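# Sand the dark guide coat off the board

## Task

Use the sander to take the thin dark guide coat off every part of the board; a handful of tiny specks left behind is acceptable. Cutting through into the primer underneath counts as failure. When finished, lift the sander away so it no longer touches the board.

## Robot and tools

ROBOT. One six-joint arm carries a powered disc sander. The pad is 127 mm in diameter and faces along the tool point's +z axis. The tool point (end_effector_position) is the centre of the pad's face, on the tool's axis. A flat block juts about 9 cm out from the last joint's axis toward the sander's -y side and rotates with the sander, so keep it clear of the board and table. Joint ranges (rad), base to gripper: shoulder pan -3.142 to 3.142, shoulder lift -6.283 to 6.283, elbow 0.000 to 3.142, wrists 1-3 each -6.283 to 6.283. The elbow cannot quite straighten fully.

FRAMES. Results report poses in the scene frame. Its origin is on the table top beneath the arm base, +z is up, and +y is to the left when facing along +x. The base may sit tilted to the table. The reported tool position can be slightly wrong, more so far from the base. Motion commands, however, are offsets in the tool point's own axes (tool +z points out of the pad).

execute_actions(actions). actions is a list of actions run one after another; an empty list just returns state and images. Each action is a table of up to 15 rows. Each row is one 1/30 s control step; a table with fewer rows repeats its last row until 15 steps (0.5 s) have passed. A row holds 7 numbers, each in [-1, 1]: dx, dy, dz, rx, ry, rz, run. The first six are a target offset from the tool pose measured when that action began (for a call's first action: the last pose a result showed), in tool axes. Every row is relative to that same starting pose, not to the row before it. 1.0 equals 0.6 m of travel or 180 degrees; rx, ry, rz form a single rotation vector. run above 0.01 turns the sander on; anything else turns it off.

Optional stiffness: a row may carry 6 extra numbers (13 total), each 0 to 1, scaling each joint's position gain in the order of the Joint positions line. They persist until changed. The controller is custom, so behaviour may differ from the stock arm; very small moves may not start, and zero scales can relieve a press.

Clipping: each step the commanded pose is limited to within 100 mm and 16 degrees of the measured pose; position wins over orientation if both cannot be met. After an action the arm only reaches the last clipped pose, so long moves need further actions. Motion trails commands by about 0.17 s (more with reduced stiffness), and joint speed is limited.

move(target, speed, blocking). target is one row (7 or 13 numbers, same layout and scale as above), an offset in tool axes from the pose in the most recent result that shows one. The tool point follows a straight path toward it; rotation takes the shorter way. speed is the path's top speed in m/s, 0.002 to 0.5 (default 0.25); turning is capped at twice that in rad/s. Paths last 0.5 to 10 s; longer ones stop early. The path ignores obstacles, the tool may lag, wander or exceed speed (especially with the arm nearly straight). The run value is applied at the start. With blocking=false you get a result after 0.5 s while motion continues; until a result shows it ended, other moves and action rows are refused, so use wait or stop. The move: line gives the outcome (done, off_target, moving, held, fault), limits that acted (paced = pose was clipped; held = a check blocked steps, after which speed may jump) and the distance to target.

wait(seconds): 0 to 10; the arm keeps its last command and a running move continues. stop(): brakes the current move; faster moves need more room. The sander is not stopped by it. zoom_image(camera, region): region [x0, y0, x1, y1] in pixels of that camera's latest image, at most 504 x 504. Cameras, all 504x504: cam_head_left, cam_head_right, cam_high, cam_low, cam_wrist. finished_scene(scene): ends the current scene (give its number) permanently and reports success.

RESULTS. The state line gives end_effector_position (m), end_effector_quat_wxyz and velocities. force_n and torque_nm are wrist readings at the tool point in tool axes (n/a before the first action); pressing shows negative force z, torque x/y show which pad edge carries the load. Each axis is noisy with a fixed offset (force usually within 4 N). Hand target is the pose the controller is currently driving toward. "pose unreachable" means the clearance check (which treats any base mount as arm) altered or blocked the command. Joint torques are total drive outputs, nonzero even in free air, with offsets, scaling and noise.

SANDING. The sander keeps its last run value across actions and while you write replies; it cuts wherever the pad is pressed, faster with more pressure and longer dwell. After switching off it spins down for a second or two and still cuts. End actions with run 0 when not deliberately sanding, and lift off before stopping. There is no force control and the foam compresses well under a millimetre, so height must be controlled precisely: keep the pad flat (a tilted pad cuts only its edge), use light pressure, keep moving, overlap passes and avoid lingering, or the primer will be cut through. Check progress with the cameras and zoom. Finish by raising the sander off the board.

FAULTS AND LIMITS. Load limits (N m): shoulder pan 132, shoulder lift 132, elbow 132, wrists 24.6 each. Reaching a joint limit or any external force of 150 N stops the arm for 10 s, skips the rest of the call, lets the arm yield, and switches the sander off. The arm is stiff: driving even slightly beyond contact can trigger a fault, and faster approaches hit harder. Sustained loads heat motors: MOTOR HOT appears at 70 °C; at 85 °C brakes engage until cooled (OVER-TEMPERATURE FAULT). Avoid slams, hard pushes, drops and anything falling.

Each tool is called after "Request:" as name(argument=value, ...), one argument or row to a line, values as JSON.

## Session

Request:
execute_actions(
  actions=[],
)

Scene clock: 0.00 s.
end_effector_position=(+0.5649, +0.0885, +0.3820) force_n=(+4.8, +1.8, -1.8) torque_nm=(+0.20, -0.49, -0.12) end_effector_quat_wxyz=(-0.213, +0.609, +0.731, -0.223) end_effector_velocity=(-0.001, -0.000, +0.000) end_effector_angular_velocity=(-0.000, +0.002, -0.001)
Joint positions: [-0.339 -1.815  1.649 -1.405 -1.572 -1.912]
Joint velocities: [-0.    -0.     0.     0.002  0.     0.   ]
Joint torques (N m, as the arm reports them, + toward a larger angle): no reading
Hand target: +0.565, +0.088, +0.382; -0.213, +0.609, +0.731, -0.223
Joint stiffness scale: [1. 1. 1. 1. 1. 1.]

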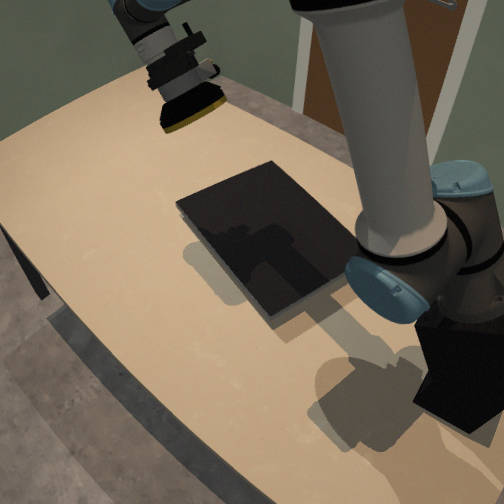

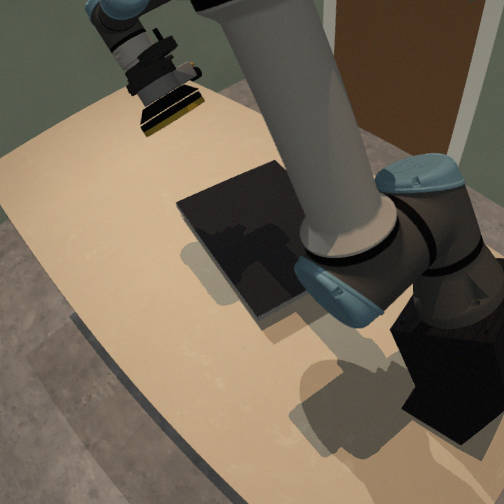

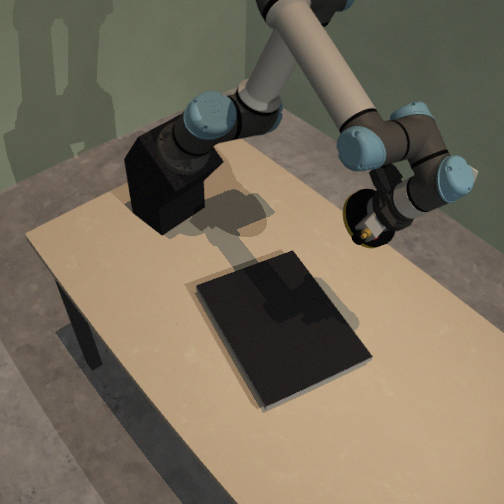

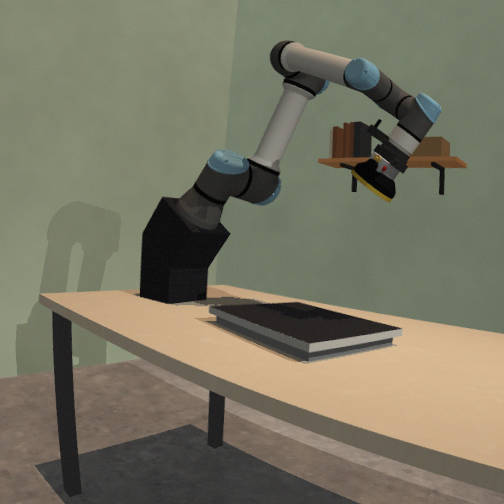

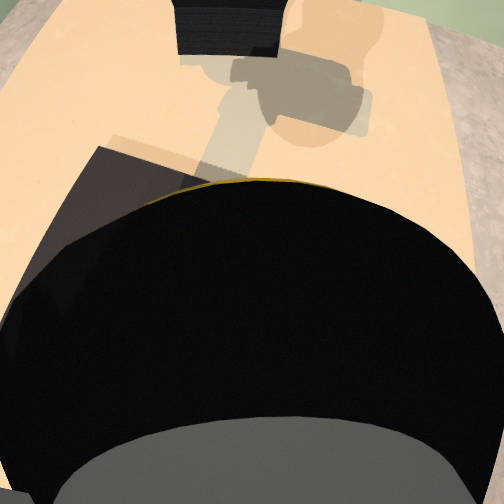

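Request:
zoom_image(
  camera="cam_high",
  region=[180, 235, 400, 425],
)

Request:
zoom_image(
  camera="cam_head_left",
  region=[150, 140, 390, 350],
)

Request:
zoom_image(
  camera="cam_low",
  region=[190, 280, 420, 380],
)

Region (180, 235, 400, 425) of cam_high's 504x504 image, scaled by 2.291, with more detail than that image has; it fills the top 435 rows of this view, and the rest is white.

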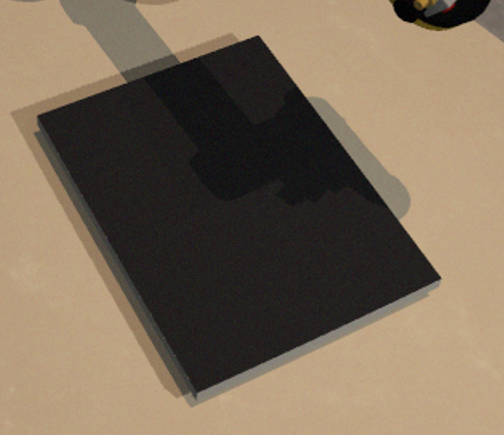

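Region (150, 140, 390, 350) of cam_head_left's 504x504 image, scaled by 2.100, with more detail than that image has; it fills the top 441 rows of this view, and the rest is white.

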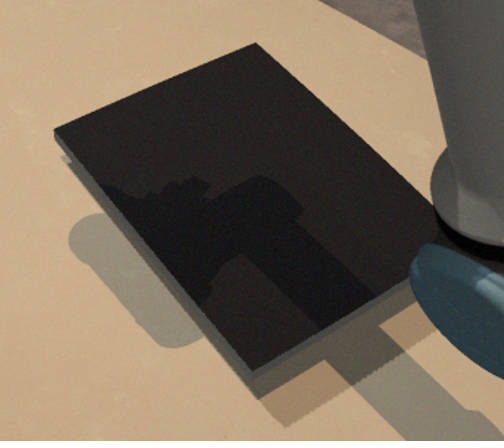

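Region (190, 280, 420, 380) of cam_low's 504x504 image, scaled by 2.191, with more detail than that image has; it fills the top 219 rows of this view, and the rest is white.

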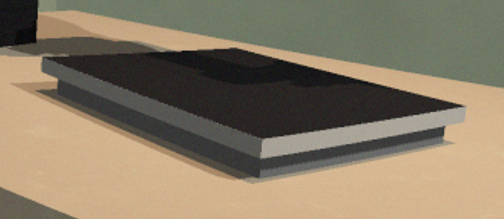

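Request:
move(
  target=[0.0652, 0.0192, 0.6565, -0.1990, 0.0274, 0.1261, 0],
  speed=0.3,
)

Scene clock: 52.43 s.
end_effector_position=(+0.3405, +0.1023, +0.0573) force_n=(+0.7, -2.1, -1.0) torque_nm=(-0.44, +0.02, -0.06) end_effector_quat_wxyz=(+0.002, +0.783, +0.621, +0.001) end_effector_velocity=(+0.003, -0.000, +0.001) end_effector_angular_velocity=(-0.003, -0.016, +0.000)
Joint positions: [-0.32  -1.081  2.711 -3.814 -1.425 -1.436]
Joint velocities: [ 0.001  0.004 -0.    -0.021 -0.002  0.003]
Joint torques (N m, as the arm reports them, + toward a larger angle): [  7.48 -28.51  12.41  -3.59  -0.78   0.46]
Hand target: +0.339, +0.103, +0.057; +0.001, +0.783, +0.622, -0.000
Off the commanded pose: 0.002 m, 0 deg.
Joint stiffness scale: [1. 1. 1. 1. 1. 1.]
move: done

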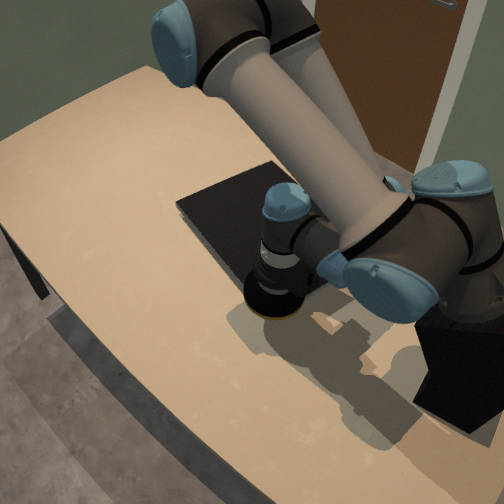

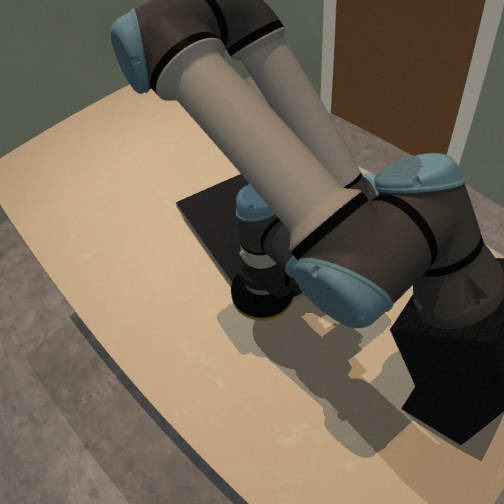

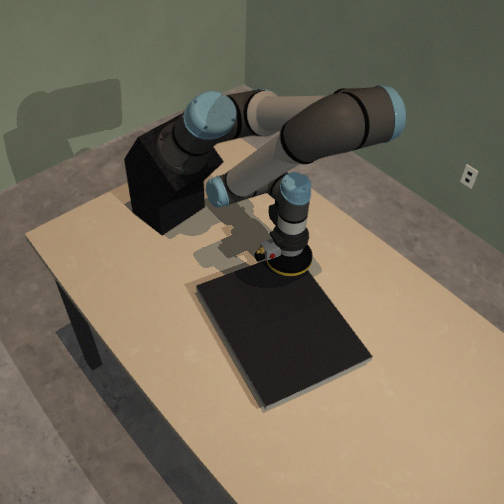

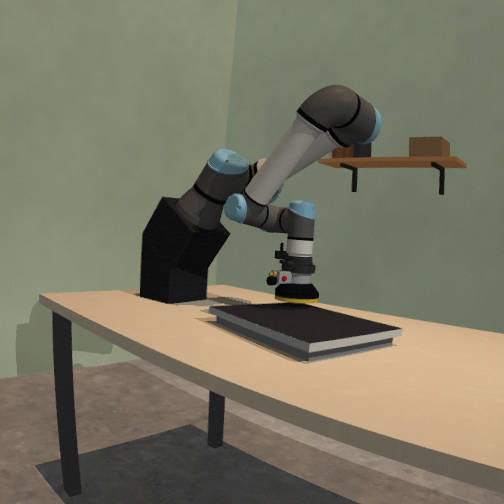

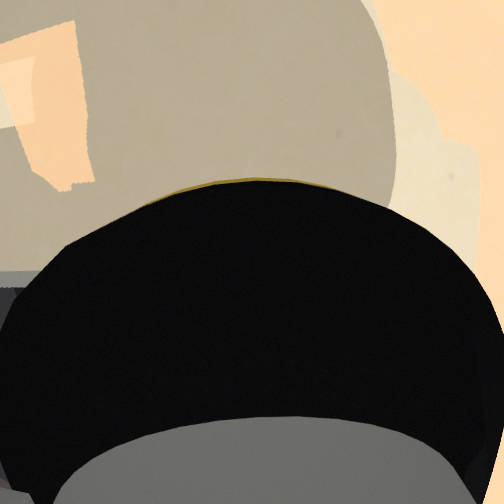

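Request:
zoom_image(
  camera="cam_wrist",
  region=[0, 230, 120, 350],
)

Request:
zoom_image(
  camera="cam_high",
  region=[240, 220, 360, 320],
)

Request:
zoom_image(
  camera="cam_head_left",
  region=[210, 240, 340, 350],
)

Region (0, 230, 120, 350) of cam_wrist's 504x504 image, scaled by 4.200, with more detail than that image has.

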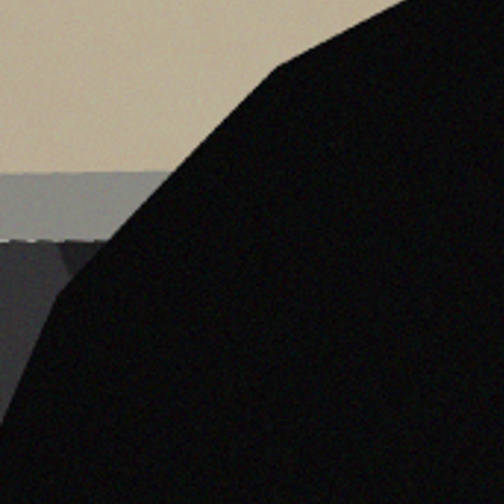

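Region (240, 220, 360, 320) of cam_high's 504x504 image, scaled by 4.200, with more detail than that image has.

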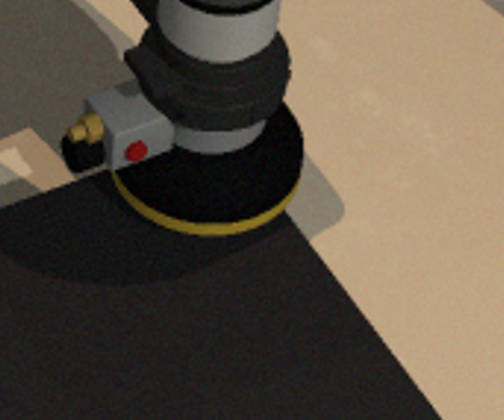

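Region (210, 240, 340, 350) of cam_head_left's 504x504 image, scaled by 3.877, with more detail than that image has; it fills the top 426 rows of this view, and the rest is white.

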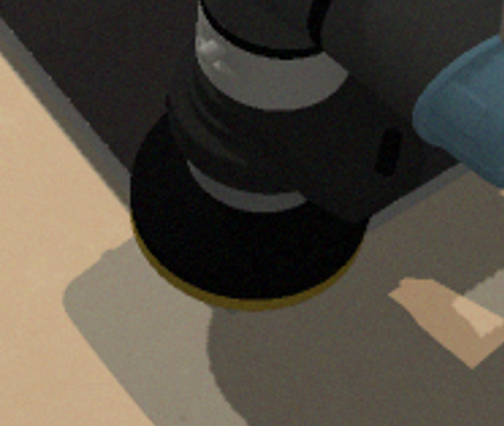

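Scene 2 notes: board centre (.4728,−.0467), y_b=U=(.9741,−.2260), x_b=V=(.2260,.9741), ψ=1.3428 (quat≈0,.783,.622,0), edges U±.200, V±.150; lanes 35 mm inside. F-part 65 N rows (dx,dy,dz,rx,ry,rz) at U=−.166/−.083/0/.083/.166 — V=+.116: (−.0079,−.0069,.0222,.0102,−.0025,.0029)(−.0099,−.0272,.0268,.0188,−.0027,.0039)(−.0123,−.0473,.0401,.0266,−.0026,.0050)(−.0150,−.0654,.0600,.0336,−.0024,.0059)(−.0179,−.0813,.0849,.0403,−.0021,.0068); V=0: (−.0047,−.0042,.0190,.0066,.0023,.0017)(.0010,−.0232,.0215,.0156,.0041,.0042)(.0023,−.0438,.0341,.0236,.0052,.0060)(.0012,−.0623,.0532,.0308,.0060,.0073)(−.0013,−.0787,.0775,.0375,.0066,.0084); V=−.116: (.0042,−.0095,.0166,.0070,.0072,.0015)(.0132,−.0252,.0224,.0144,.0102,.0045)(.0168,−.0435,.0358,.0215,.0121,.0066)(.0169,−.0610,.0547,.0282,.0134,.0082)(.0150,−.0771,.0785,.0347,.0144,.0095). L0=5.77·step.

Request:
execute_actions(
  actions=[
    [[0,0,0.0013,-0.0002,-0.0003,0,1,0.5,0.5,0.5,0.5,0.5,0.5],[0,0,0.0026,-0.0004,-0.0006,0,1],[0,0,0.0039,-0.0006,-0.0009,0,1],[0,0,0.0052,-0.0008,-0.0012,0,1],[0,0,0.0065,-0.001,-0.0015,0,1],[0,0,0.0078,-0.0012,-0.0018,0,1],[0,0,0.0091,-0.0014,-0.0021,0,1],[0,0,0.0104,-0.0016,-0.0025,0,1],[0,0,0.0117,-0.0018,-0.003,0,1],[0,0,0.013,-0.002,-0.0035,0,1]],
    [[0,0,0.0028,0,0,0,1],[0,0,0.0056,0,0,0,1],[0,0,0.0084,0,0,0,1],[0,0,0.0112,0,0,0,1],[0,0,0.014,0,0,0,1],[-0.0008,-0.0006,0.0162,0.001,-0.0002,0.0003,1],[-0.0016,-0.0012,0.0184,0.002,-0.0005,0.0005,1],[-0.0024,-0.0018,0.0207,0.003,-0.0007,0.0008,1],[-0.0032,-0.0024,0.0229,0.004,-0.001,0.001,1],[-0.004,-0.003,0.0251,0.005,-0.0012,0.0013,1],[-0.0047,-0.0035,0.0273,0.0059,-0.0015,0.0016,1],[-0.0055,-0.0041,0.0295,0.0069,-0.0017,0.0018,1],[-0.0063,-0.0047,0.0318,0.0079,-0.002,0.0021,1]],
  ],
)

Request:
execute_actions(
  actions=[
    [[-0.0095,0.001,0.0238,0.0111,-0.0025,0.0033,1],[-0.0096,0.0048,0.0238,0.0113,-0.0025,0.0033,1],[-0.0096,0.0087,0.0238,0.0114,-0.0025,0.0033,1],[-0.0096,0.0125,0.0238,0.0116,-0.0025,0.0034,1],[-0.0097,0.0164,0.0238,0.0117,-0.0025,0.0034,1],[-0.0097,0.0203,0.0238,0.0118,-0.0025,0.0034,1],[-0.0097,0.0241,0.0238,0.012,-0.0025,0.0034,1],[-0.0098,0.028,0.0237,0.0121,-0.0025,0.0034,1],[-0.0098,0.0318,0.0237,0.0123,-0.0025,0.0034,1],[-0.0098,0.0357,0.0237,0.0124,-0.0025,0.0034,1],[-0.0099,0.0396,0.0237,0.0125,-0.0025,0.0034,1],[-0.0099,0.0434,0.0237,0.0127,-0.0025,0.0035,1],[-0.0099,0.0473,0.0237,0.0128,-0.0025,0.0035,1],[-0.01,0.0511,0.0237,0.013,-0.0025,0.0035,1],[-0.01,0.055,0.0237,0.0131,-0.0025,0.0035,1]],
    [[-0.01,0.0119,0.0238,0.0133,-0.0026,0.0035,1],[-0.0101,0.0145,0.0238,0.0134,-0.0026,0.0035,1],[-0.0101,0.0171,0.0239,0.0136,-0.0026,0.0036,1],[-0.0102,0.0197,0.0239,0.0138,-0.0026,0.0036,1],[-0.0102,0.0224,0.024,0.0139,-0.0026,0.0036,1],[-0.0103,0.025,0.024,0.0141,-0.0026,0.0036,1],[-0.0103,0.0276,0.0241,0.0143,-0.0026,0.0036,1],[-0.0104,0.0302,0.0241,0.0144,-0.0026,0.0037,1],[-0.0104,0.0328,0.0242,0.0146,-0.0026,0.0037,1],[-0.0105,0.0354,0.0242,0.0148,-0.0026,0.0037,1],[-0.0105,0.038,0.0243,0.0149,-0.0026,0.0037,1],[-0.0106,0.0406,0.0243,0.0151,-0.0026,0.0037,1],[-0.0106,0.0432,0.0244,0.0153,-0.0026,0.0038,1],[-0.0107,0.0458,0.0244,0.0154,-0.0026,0.0038,1],[-0.0107,0.0485,0.0245,0.0156,-0.0026,0.0038,1]],
    [[-0.0107,0.006,0.0246,0.0158,-0.0026,0.0038,1],[-0.0108,0.0086,0.0247,0.0159,-0.0026,0.0038,1],[-0.0108,0.0112,0.0249,0.0161,-0.0026,0.0039,1],[-0.0109,0.0138,0.025,0.0162,-0.0026,0.0039,1],[-0.0109,0.0164,0.0251,0.0164,-0.0026,0.0039,1],[-0.011,0.0189,0.0252,0.0166,-0.0026,0.0039,1],[-0.011,0.0215,0.0253,0.0167,-0.0026,0.0039,1],[-0.0111,0.0241,0.0255,0.0169,-0.0026,0.004,1],[-0.0111,0.0267,0.0256,0.017,-0.0026,0.004,1],[-0.0112,0.0293,0.0257,0.0172,-0.0026,0.004,1],[-0.0112,0.0319,0.0258,0.0174,-0.0026,0.004,1],[-0.0113,0.0345,0.0259,0.0175,-0.0026,0.004,1],[-0.0113,0.0371,0.0261,0.0177,-0.0026,0.0041,1],[-0.0114,0.0397,0.0262,0.0178,-0.0026,0.0041,1],[-0.0114,0.0423,0.0263,0.018,-0.0026,0.0041,1]],
    [[-0.0115,-0.0001,0.0265,0.0182,-0.0026,0.0041,1],[-0.0115,0.0025,0.0267,0.0183,-0.0026,0.0042,1],[-0.0116,0.005,0.0269,0.0185,-0.0026,0.0042,1],[-0.0116,0.0076,0.027,0.0186,-0.0026,0.0042,1],[-0.0117,0.0102,0.0272,0.0188,-0.0026,0.0042,1],[-0.0117,0.0128,0.0274,0.0189,-0.0026,0.0043,1],[-0.0118,0.0154,0.0276,0.0191,-0.0026,0.0043,1],[-0.0118,0.0179,0.0278,0.0192,-0.0026,0.0043,1],[-0.0119,0.0205,0.028,0.0194,-0.0026,0.0043,1],[-0.0119,0.0231,0.0282,0.0195,-0.0026,0.0044,1],[-0.012,0.0257,0.0284,0.0197,-0.0026,0.0044,1],[-0.012,0.0283,0.0285,0.0198,-0.0026,0.0044,1],[-0.0121,0.0308,0.0287,0.02,-0.0026,0.0044,1],[-0.0121,0.0334,0.0289,0.0201,-0.0026,0.0045,1],[-0.0122,0.036,0.0291,0.0203,-0.0026,0.0045,1]],
    [[-0.0123,-0.0064,0.0293,0.0205,-0.0025,0.0045,1],[-0.0123,-0.0038,0.0296,0.0206,-0.0025,0.0045,1],[-0.0124,-0.0013,0.0298,0.0208,-0.0025,0.0046,1],[-0.0124,0.0013,0.0301,0.0209,-0.0025,0.0046,1],[-0.0125,0.0039,0.0303,0.0211,-0.0025,0.0046,1],[-0.0125,0.0065,0.0305,0.0213,-0.0025,0.0046,1],[-0.0126,0.0091,0.0308,0.0214,-0.0025,0.0046,1],[-0.0126,0.0116,0.031,0.0216,-0.0025,0.0047,1],[-0.0127,0.0142,0.0313,0.0217,-0.0025,0.0047,1],[-0.0127,0.0168,0.0315,0.0219,-0.0025,0.0047,1],[-0.0128,0.0194,0.0317,0.0221,-0.0025,0.0047,1],[-0.0128,0.022,0.032,0.0222,-0.0025,0.0047,1],[-0.0129,0.0245,0.0322,0.0224,-0.0025,0.0048,1],[-0.0129,0.0271,0.0325,0.0225,-0.0025,0.0048,1],[-0.013,0.0297,0.0327,0.0227,-0.0025,0.0048,1]],
    [[-0.0131,-0.0127,0.033,0.0229,-0.0025,0.0048,1],[-0.0131,-0.0101,0.0333,0.023,-0.0025,0.0048,1],[-0.0132,-0.0075,0.0336,0.0232,-0.0025,0.0049,1],[-0.0132,-0.0049,0.0339,0.0233,-0.0025,0.0049,1],[-0.0133,-0.0024,0.0342,0.0235,-0.0025,0.0049,1],[-0.0133,0.0002,0.0345,0.0236,-0.0025,0.0049,1],[-0.0134,0.0028,0.0348,0.0238,-0.0025,0.0049,1],[-0.0134,0.0054,0.0351,0.0239,-0.0025,0.005,1],[-0.0135,0.008,0.0354,0.0241,-0.0025,0.005,1],[-0.0135,0.0106,0.0357,0.0242,-0.0025,0.005,1],[-0.0136,0.0132,0.036,0.0244,-0.0025,0.005,1],[-0.0136,0.0158,0.0363,0.0245,-0.0025,0.005,1],[-0.0137,0.0184,0.0366,0.0247,-0.0025,0.0051,1],[-0.0137,0.021,0.0369,0.0248,-0.0025,0.0051,1],[-0.0138,0.0235,0.0372,0.025,-0.0025,0.0051,1]],
  ],
)

Request:
execute_actions(
  actions=[
    [[-0.0139,-0.0189,0.0375,0.0251,-0.0025,0.0051,1],[-0.0139,-0.0163,0.0379,0.0253,-0.0025,0.0051,1],[-0.014,-0.0137,0.0382,0.0254,-0.0025,0.0052,1],[-0.0141,-0.0111,0.0386,0.0256,-0.0025,0.0052,1],[-0.0141,-0.0085,0.0389,0.0257,-0.0025,0.0052,1],[-0.0142,-0.0059,0.0392,0.0259,-0.0025,0.0052,1],[-0.0143,-0.0033,0.0396,0.026,-0.0025,0.0052,1],[-0.0143,-0.0007,0.04,0.0262,-0.0025,0.0053,1],[-0.0145,0.0016,0.0406,0.0265,-0.0025,0.0053,1],[-0.0146,0.004,0.0412,0.0267,-0.0025,0.0053,1],[-0.0148,0.0064,0.0419,0.027,-0.0025,0.0054,1],[-0.0149,0.0087,0.0425,0.0273,-0.0025,0.0054,1],[-0.015,0.0111,0.0431,0.0276,-0.0025,0.0055,1],[-0.0152,0.0135,0.0437,0.0278,-0.0025,0.0055,1],[-0.0153,0.0159,0.0444,0.0281,-0.0025,0.0056,1]],
    [[-0.0154,-0.0267,0.0451,0.0284,-0.0025,0.0056,1],[-0.0156,-0.0243,0.0458,0.0286,-0.0025,0.0057,1],[-0.0157,-0.022,0.0465,0.0289,-0.0025,0.0057,1],[-0.0158,-0.0196,0.0472,0.0292,-0.0025,0.0058,1],[-0.016,-0.0172,0.0479,0.0295,-0.0025,0.0058,1],[-0.0161,-0.0148,0.0486,0.0297,-0.0025,0.0058,1],[-0.0162,-0.0124,0.0493,0.03,-0.0025,0.0059,1],[-0.0164,-0.0101,0.0499,0.0303,-0.0026,0.0059,1],[-0.0165,-0.0077,0.0506,0.0306,-0.0026,0.006,1],[-0.0166,-0.0053,0.0513,0.0308,-0.0026,0.006,1],[-0.0168,-0.0029,0.052,0.0311,-0.0026,0.006,1],[-0.0169,-0.0005,0.0527,0.0314,-0.0026,0.0061,1],[-0.017,0.0018,0.0534,0.0317,-0.0026,0.0061,1],[-0.0172,0.0042,0.0541,0.0319,-0.0026,0.0062,1],[-0.0173,0.0066,0.0548,0.0322,-0.0026,0.0062,1]],
    [[-0.0174,-0.036,0.0555,0.0324,-0.0026,0.0062,1],[-0.0175,-0.0336,0.0562,0.0327,-0.0026,0.0063,1],[-0.0177,-0.0312,0.057,0.0329,-0.0026,0.0063,1],[-0.0178,-0.0288,0.0577,0.0332,-0.0026,0.0064,1],[-0.018,-0.0264,0.0584,0.0334,-0.0026,0.0064,1],[-0.0181,-0.024,0.0591,0.0336,-0.0026,0.0064,1],[-0.0182,-0.0214,0.0596,0.0338,-0.0026,0.0065,1],[-0.0183,-0.0188,0.06,0.0339,-0.0026,0.0065,1],[-0.0184,-0.0161,0.0605,0.0341,-0.0026,0.0065,1],[-0.0185,-0.0135,0.061,0.0342,-0.0026,0.0066,1],[-0.0186,-0.0109,0.0614,0.0344,-0.0026,0.0066,1],[-0.0186,-0.0083,0.0619,0.0345,-0.0026,0.0066,1],[-0.0187,-0.0057,0.0624,0.0347,-0.0026,0.0066,1],[-0.0188,-0.003,0.0628,0.0348,-0.0026,0.0067,1],[-0.0189,-0.0004,0.0633,0.035,-0.0026,0.0067,1]],
    [[-0.019,-0.0428,0.0638,0.0351,-0.0026,0.0067,1],[-0.019,-0.0401,0.0643,0.0353,-0.0026,0.0067,1],[-0.0191,-0.0375,0.0648,0.0354,-0.0026,0.0068,1],[-0.0192,-0.0348,0.0653,0.0356,-0.0026,0.0068,1],[-0.0192,-0.0322,0.0658,0.0357,-0.0026,0.0068,1],[-0.0193,-0.0296,0.0663,0.0358,-0.0026,0.0068,1],[-0.0194,-0.0269,0.0668,0.036,-0.0026,0.0068,1],[-0.0194,-0.0243,0.0672,0.0361,-0.0025,0.0069,1],[-0.0195,-0.0216,0.0677,0.0363,-0.0025,0.0069,1],[-0.0196,-0.019,0.0682,0.0364,-0.0025,0.0069,1],[-0.0196,-0.0164,0.0687,0.0365,-0.0025,0.0069,1],[-0.0197,-0.0137,0.0692,0.0367,-0.0025,0.0069,1],[-0.0198,-0.0111,0.0697,0.0368,-0.0025,0.007,1],[-0.0198,-0.0084,0.0702,0.037,-0.0025,0.007,1],[-0.0199,-0.0058,0.0707,0.0371,-0.0025,0.007,1]],
  ],
)

Request:
execute_actions(
  actions=[
    [[-0.02,-0.0482,0.0712,0.0372,-0.0025,0.007,1],[-0.02,-0.0455,0.0718,0.0374,-0.0025,0.007,1],[-0.0201,-0.0429,0.0723,0.0375,-0.0025,0.007,1],[-0.0202,-0.0402,0.0728,0.0377,-0.0025,0.0071,1],[-0.0202,-0.0376,0.0733,0.0378,-0.0025,0.0071,1],[-0.0203,-0.0349,0.0739,0.038,-0.0025,0.0071,1],[-0.0204,-0.0323,0.0744,0.0381,-0.0025,0.0071,1],[-0.0204,-0.0296,0.0749,0.0383,-0.0024,0.0071,1],[-0.0205,-0.027,0.0754,0.0384,-0.0024,0.0071,1],[-0.0206,-0.0243,0.076,0.0386,-0.0024,0.0071,1],[-0.0206,-0.0217,0.0765,0.0387,-0.0024,0.0071,1],[-0.0207,-0.019,0.077,0.0389,-0.0024,0.0072,1],[-0.0208,-0.0164,0.0775,0.039,-0.0024,0.0072,1],[-0.0208,-0.0137,0.0781,0.0392,-0.0024,0.0072,1],[-0.0209,-0.0111,0.0786,0.0393,-0.0024,0.0072,1]],
    [[-0.021,-0.0534,0.0792,0.0394,-0.0024,0.0072,1],[-0.021,-0.0508,0.0797,0.0396,-0.0024,0.0072,1],[-0.0211,-0.0481,0.0803,0.0397,-0.0024,0.0073,1],[-0.0212,-0.0454,0.0808,0.0399,-0.0024,0.0073,1],[-0.0213,-0.0428,0.0814,0.04,-0.0024,0.0073,1],[-0.0213,-0.0401,0.082,0.0401,-0.0024,0.0073,1],[-0.0214,-0.0374,0.0825,0.0403,-0.0024,0.0073,1],[-0.0215,-0.0347,0.0831,0.0404,-0.0023,0.0074,1],[-0.0216,-0.0321,0.0836,0.0406,-0.0023,0.0074,1],[-0.0216,-0.0294,0.0842,0.0407,-0.0023,0.0074,1],[-0.0217,-0.0267,0.0848,0.0408,-0.0023,0.0074,1],[-0.0218,-0.0241,0.0853,0.041,-0.0023,0.0074,1],[-0.0219,-0.0214,0.0859,0.0411,-0.0023,0.0075,1],[-0.0219,-0.0187,0.0864,0.0413,-0.0023,0.0075,1],[-0.022,-0.0161,0.087,0.0414,-0.0023,0.0075,1]],
  ],
)

Request:
execute_actions(
  actions=[
    [[-0.022,-0.0664,0.087,0.0414,-0.0023,0.0075,1],[-0.022,-0.0664,0.087,0.0414,-0.0023,0.0075,1],[-0.022,-0.0664,0.087,0.0414,-0.0023,0.0075,1],[-0.022,-0.0664,0.087,0.0414,-0.0023,0.0075,1],[-0.022,-0.0664,0.087,0.0414,-0.0023,0.0075,1],[-0.022,-0.0664,0.087,0.0414,-0.0023,0.0075,1],[-0.022,-0.0664,0.087,0.0414,-0.0023,0.0075,1],[-0.0135,-0.048,0.063,0.03,-0.0016,0.005,0],[-0.009,-0.028,0.042,0.02,-0.001,0.0033,0],[-0.0045,-0.008,0.021,0.01,-0.0005,0.0016,0],[0,0.012,0,0,0,0,0],[0,0.012,-0.005,0,0,0,0],[0,0.012,-0.01,0,0,0,0],[0,0.012,-0.015,0,0,0,0],[0,0.012,-0.02,0,0,0,0]],
  ],
)

Scene clock: 67.87 s.
end_effector_position=(+0.3372, +0.1008, +0.0423) force_n=(+0.6, +4.5, -35.2) torque_nm=(+0.29, +0.00, -0.21) end_effector_quat_wxyz=(+0.003, +0.784, +0.620, -0.005) end_effector_velocity=(+0.004, -0.000, +0.002) end_effector_angular_velocity=(-0.002, -0.018, +0.001)
Joint positions: [-0.311 -1.016  2.686 -3.848 -1.439 -1.427]
Joint velocities: [ 0.     0.    -0.    -0.019 -0.001  0.001]
Joint torques (N m, as the arm reports them, + toward a larger angle): [  4.31 -21.11   3.72   0.79  -0.39   0.14]
Hand target: +0.335, +0.099, +0.033; -0.003, +0.786, +0.618, -0.012
Off the commanded pose: 0.010 m, 1 deg.
Joint stiffness scale: [0.5 0.5 0.5 0.5 0.5 0.5]

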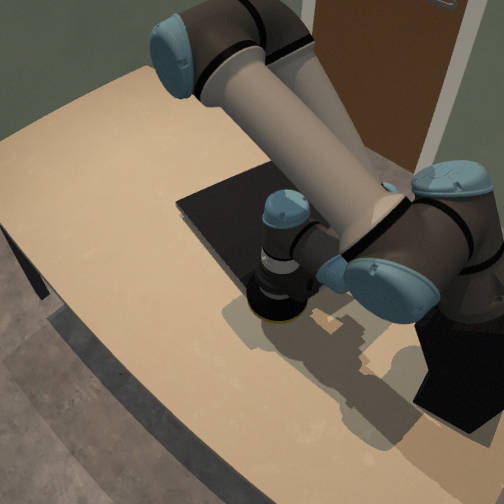

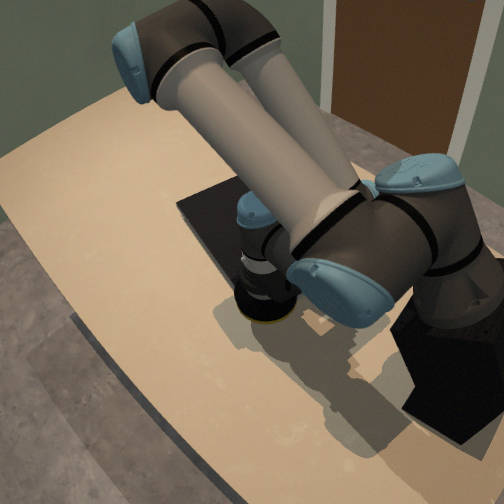

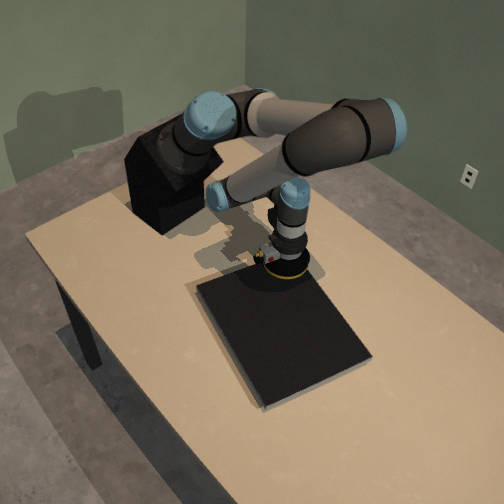

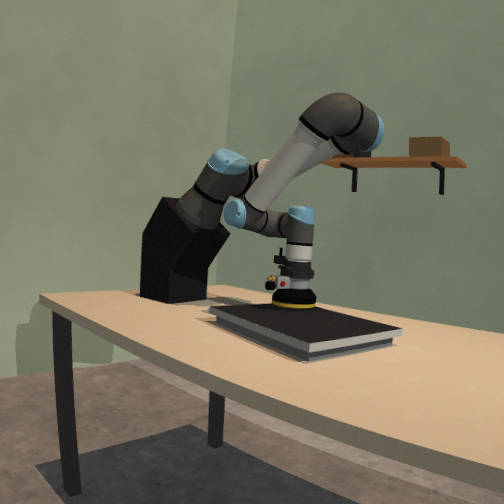

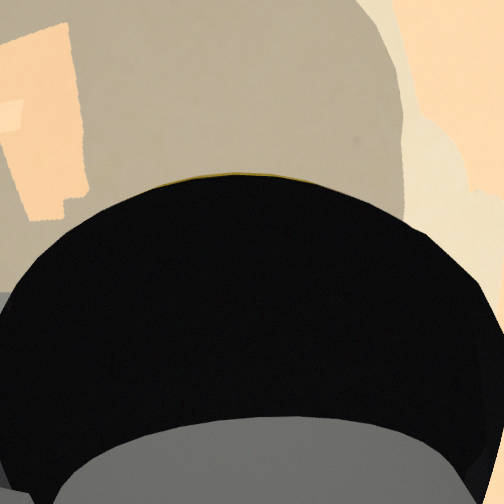

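Scene clock: 70.87 s.
end_effector_position=(+0.4913, +0.0619, +0.0418) force_n=(-5.2, -1.5, -50.0) torque_nm=(+0.53, +0.60, -0.36) end_effector_quat_wxyz=(+0.002, +0.783, +0.621, -0.006) end_effector_velocity=(+0.052, -0.013, -0.001) end_effector_angular_velocity=(-0.004, +0.005, +0.002)
Joint positions: [-0.374 -1.271  2.358 -3.255 -1.404 -1.482]
Joint velocities: [-0.011 -0.021 -0.129  0.156  0.001 -0.012]
Joint torques (N m, as the arm reports them, + toward a larger angle): [  1.8  -14.88  -1.58   2.98  -0.09  -0.17]
Hand target: +0.475, +0.057, +0.021; -0.026, +0.788, +0.614, -0.032
Off the commanded pose: 0.027 m, 5 deg.
Joint stiffness scale: [0.5 0.5 0.5 0.5 0.5 0.5]

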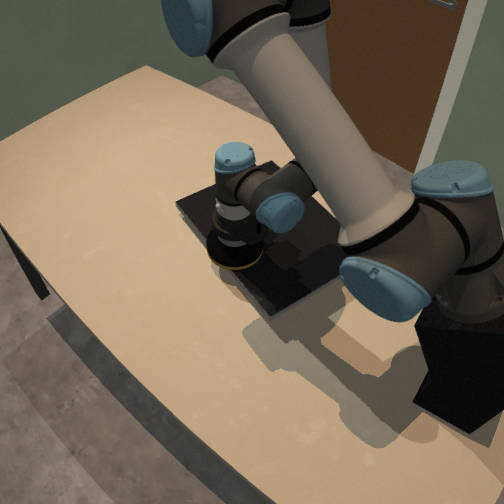

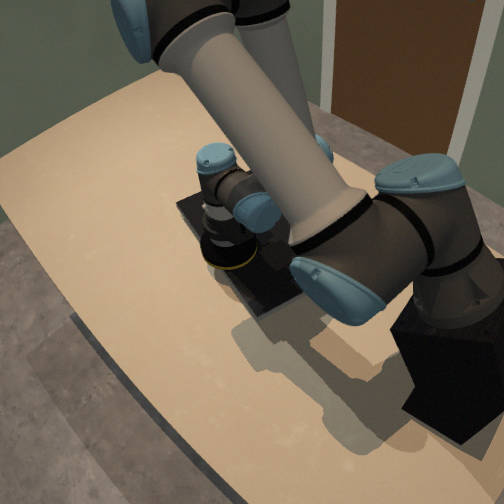

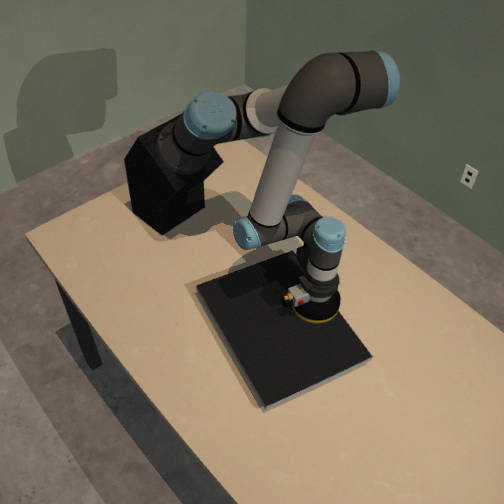

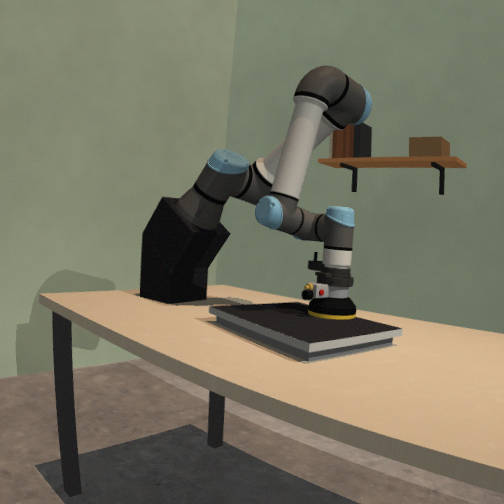

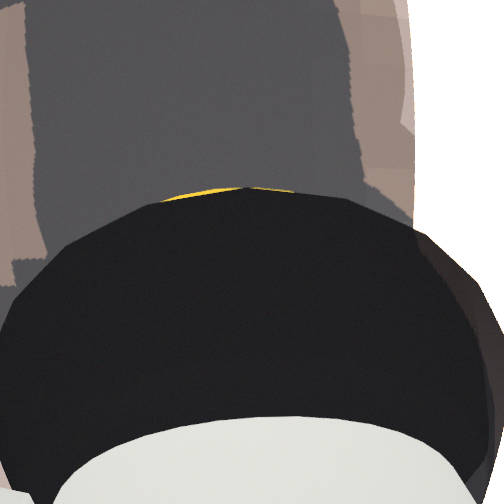

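Scene clock: 72.87 s.
end_effector_position=(+0.5962, +0.0344, +0.0418) force_n=(+4.1, +7.3, -50.0) torque_nm=(+0.02, +0.08, +0.09) end_effector_quat_wxyz=(+0.001, +0.783, +0.622, -0.007) end_effector_velocity=(+0.052, -0.011, -0.000) end_effector_angular_velocity=(+0.008, +0.001, -0.000)
Joint positions: [-0.399 -1.267  2.086 -2.981 -1.39  -1.505]
Joint velocities: [-0.008  0.022 -0.144  0.125  0.012 -0.007]
Joint torques (N m, as the arm reports them, + toward a larger angle): [  1.28 -10.17  -0.75   3.14   0.13   0.1 ]
Hand target: +0.562, +0.031, +0.004; -0.041, +0.789, +0.612, -0.045
Off the commanded pose: 0.053 m, 7 deg.
Joint stiffness scale: [0.5 0.5 0.5 0.5 0.5 0.5]

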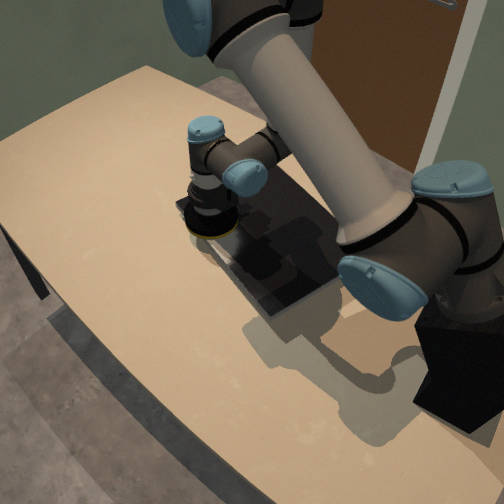

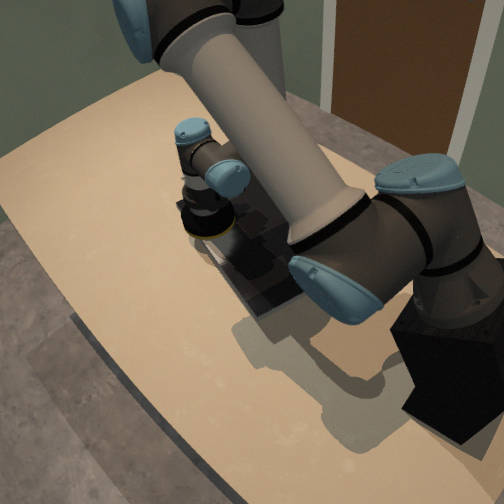

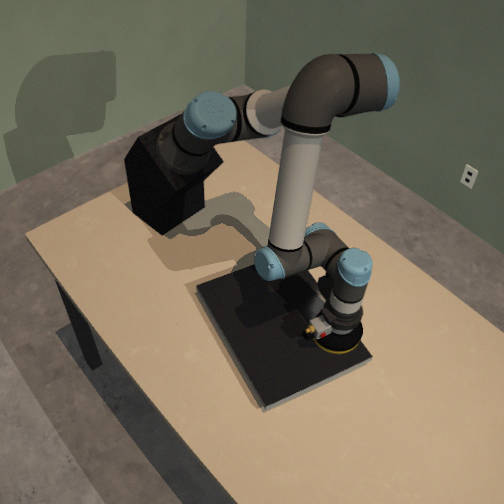

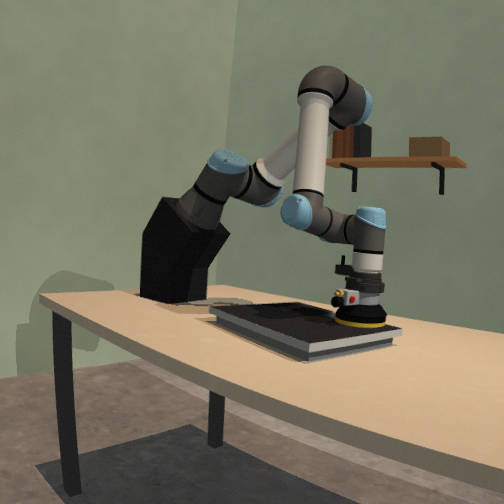

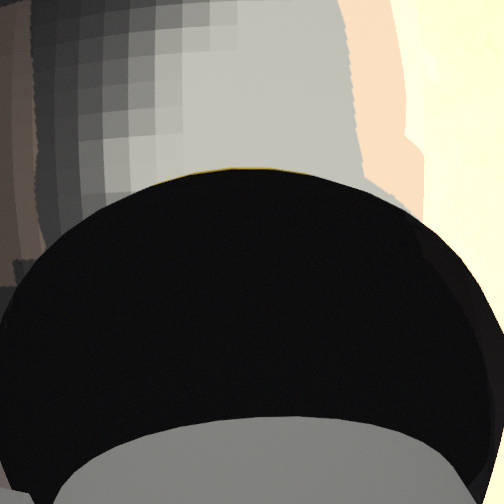

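Scene clock: 73.87 s.
end_effector_position=(+0.6462, +0.0203, +0.0417) force_n=(+2.5, +1.3, -50.0) torque_nm=(+0.79, -0.41, -0.15) end_effector_quat_wxyz=(-0.000, +0.783, +0.622, -0.009) end_effector_velocity=(+0.051, -0.013, -0.001) end_effector_angular_velocity=(-0.003, +0.003, +0.003)
Joint positions: [-0.41  -1.239  1.943 -2.859 -1.385 -1.515]
Joint velocities: [-0.006  0.036 -0.149  0.116 -0.001 -0.008]
Joint torques (N m, as the arm reports them, + toward a larger angle): [  1.09 -10.9   -0.93   3.46  -0.03  -0.34]
Hand target: +0.605, +0.017, -0.004; -0.047, +0.789, +0.611, -0.050
Off the commanded pose: 0.064 m, 7 deg.
Joint stiffness scale: [0.5 0.5 0.5 0.5 0.5 0.5]

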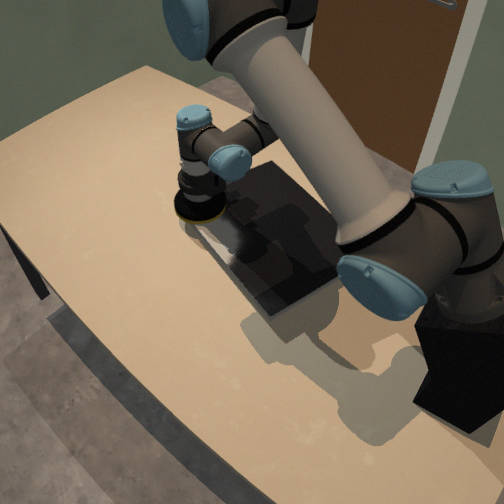

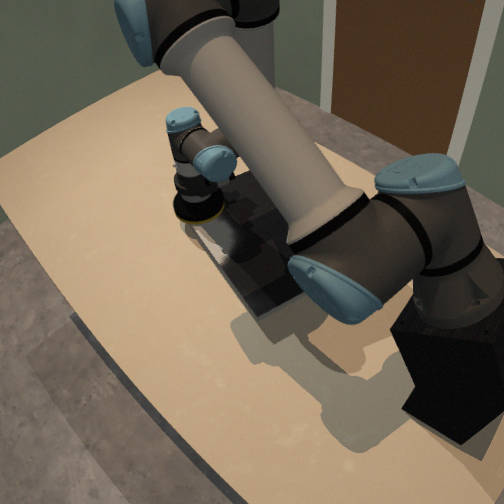

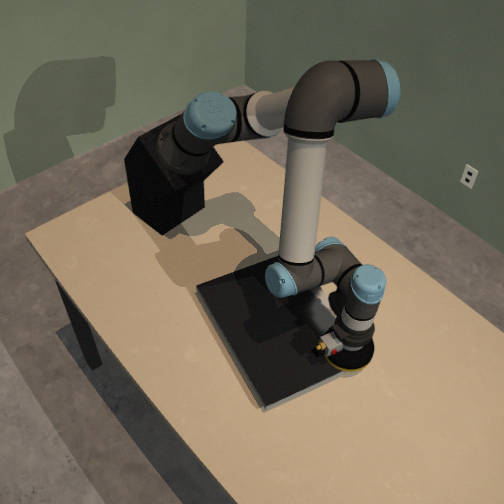

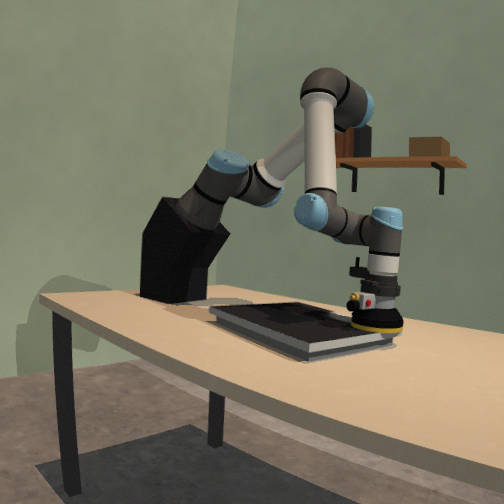

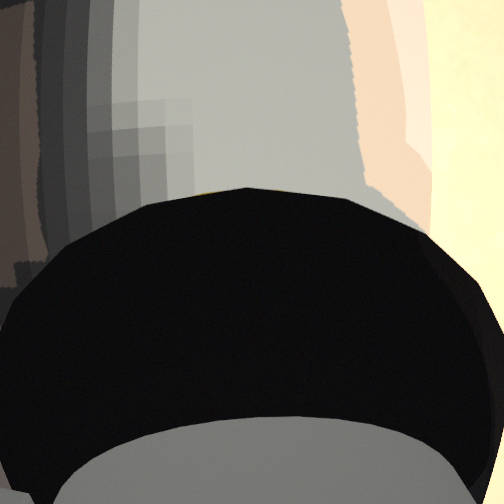

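Scene clock: 74.37 s.
end_effector_position=(+0.6542, +0.0180, +0.0438) force_n=(-0.3, +0.9, +1.8) torque_nm=(-0.05, +0.23, +0.07) end_effector_quat_wxyz=(+0.001, +0.783, +0.622, -0.008) end_effector_velocity=(-0.000, +0.002, +0.011) end_effector_angular_velocity=(+0.003, +0.017, -0.004)
Joint positions: [-0.412 -1.239  1.922 -2.841 -1.384 -1.517]
Joint velocities: [-0.    -0.028  0.     0.046  0.     0.   ]
Joint torques (N m, as the arm reports them, + toward a larger angle): [  2.21 -47.19  -7.99  -2.31  -0.13   0.24]
Hand target: +0.653, +0.019, +0.053; -0.000, +0.783, +0.622, -0.009
Off the commanded pose: 0.010 m, 0 deg.
Joint stiffness scale: [0.5 0.5 0.5 0.5 0.5 0.5]

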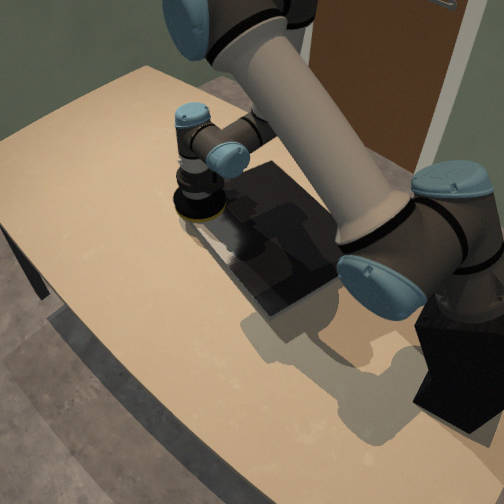

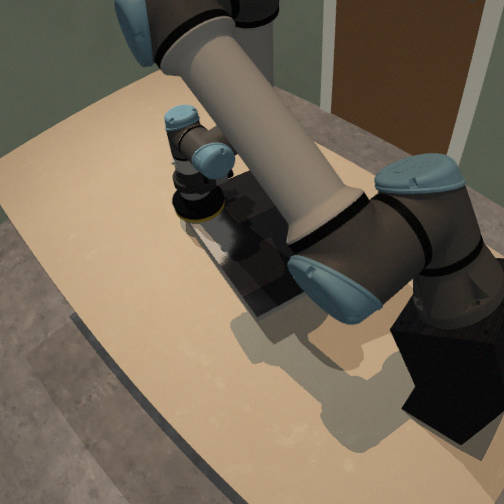

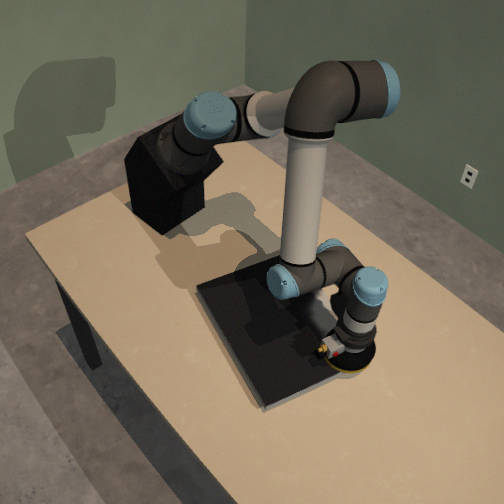

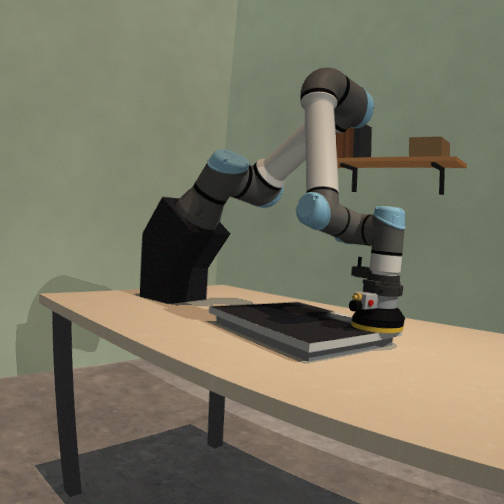

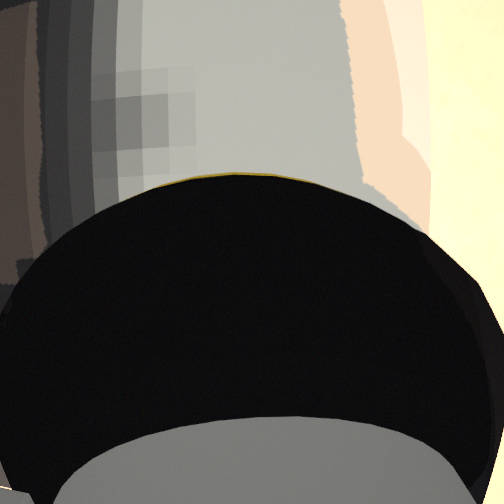

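Request:
execute_actions(
  actions=[],
)

Scene clock: 78.43 s.
end_effector_position=(+0.6554, +0.0196, +0.0528) force_n=(+5.7, +0.6, -5.2) torque_nm=(+0.13, -0.81, -0.15) end_effector_quat_wxyz=(+0.001, +0.783, +0.622, -0.008) end_effector_velocity=(-0.000, -0.000, +0.000) end_effector_angular_velocity=(-0.000, -0.000, -0.002)
Joint positions: [-0.412 -1.26   1.927 -2.825 -1.384 -1.518]
Joint velocities: [-0.    -0.001  0.     0.     0.     0.001]
Joint torques (N m, as the arm reports them, + toward a larger angle): [  0.81 -48.33  -9.45  -2.96   0.16  -0.08]
Hand target: +0.653, +0.019, +0.053; -0.000, +0.783, +0.622, -0.009
Off the commanded pose: 0.002 m, 0 deg.
Joint stiffness scale: [0.5 0.5 0.5 0.5 0.5 0.5]

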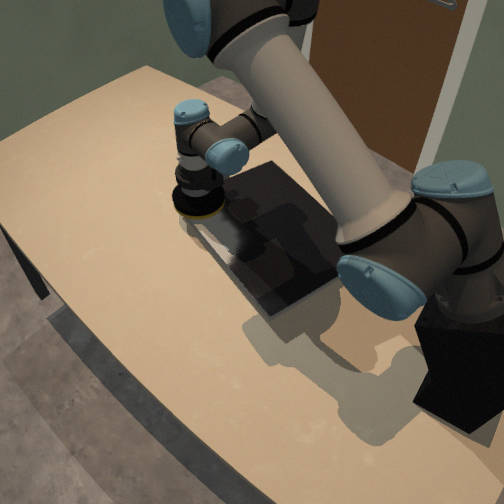

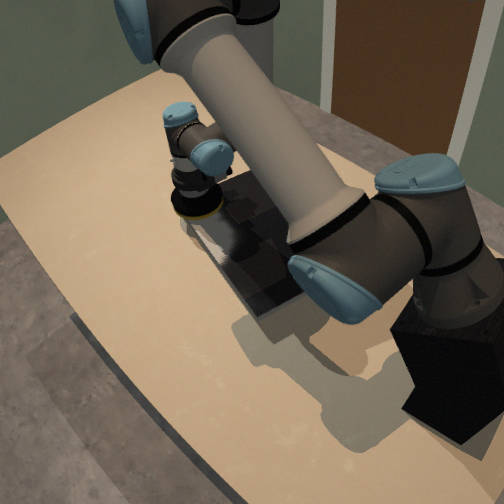

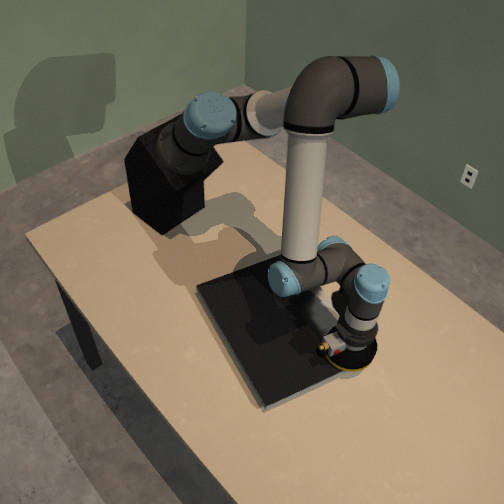

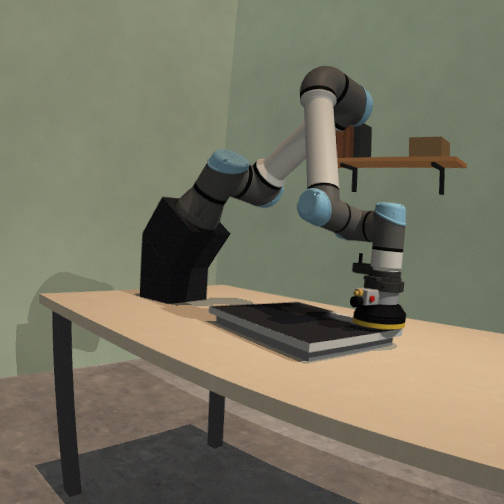

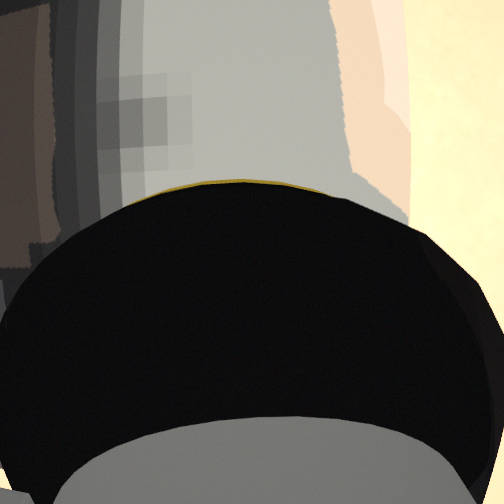

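Request:
zoom_image(
  camera="cam_head_left",
  region=[150, 140, 390, 350],
)

Request:
zoom_image(
  camera="cam_high",
  region=[180, 235, 400, 425],
)

Region (150, 140, 390, 350) of cam_head_left's 504x504 image, scaled by 2.100, with more detail than that image has; it fills the top 441 rows of this view, and the rest is white.

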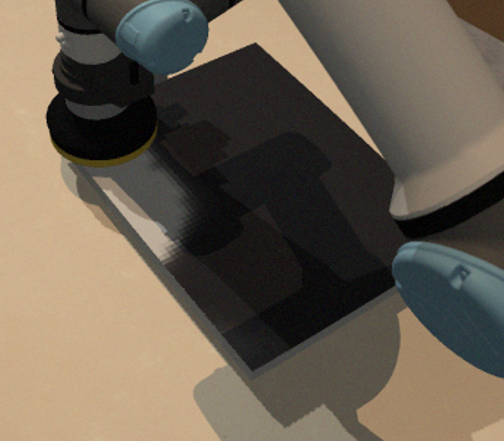

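Region (180, 235, 400, 425) of cam_high's 504x504 image, scaled by 2.291, with more detail than that image has; it fills the top 435 rows of this view, and the rest is white.

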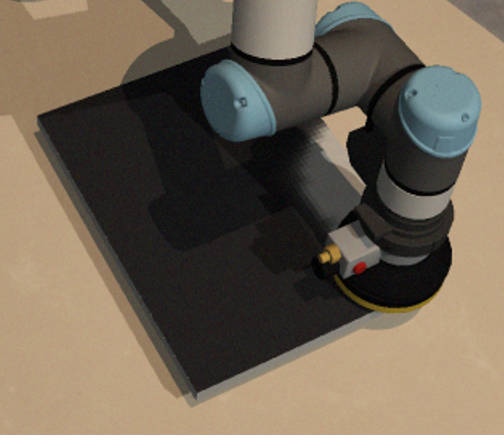

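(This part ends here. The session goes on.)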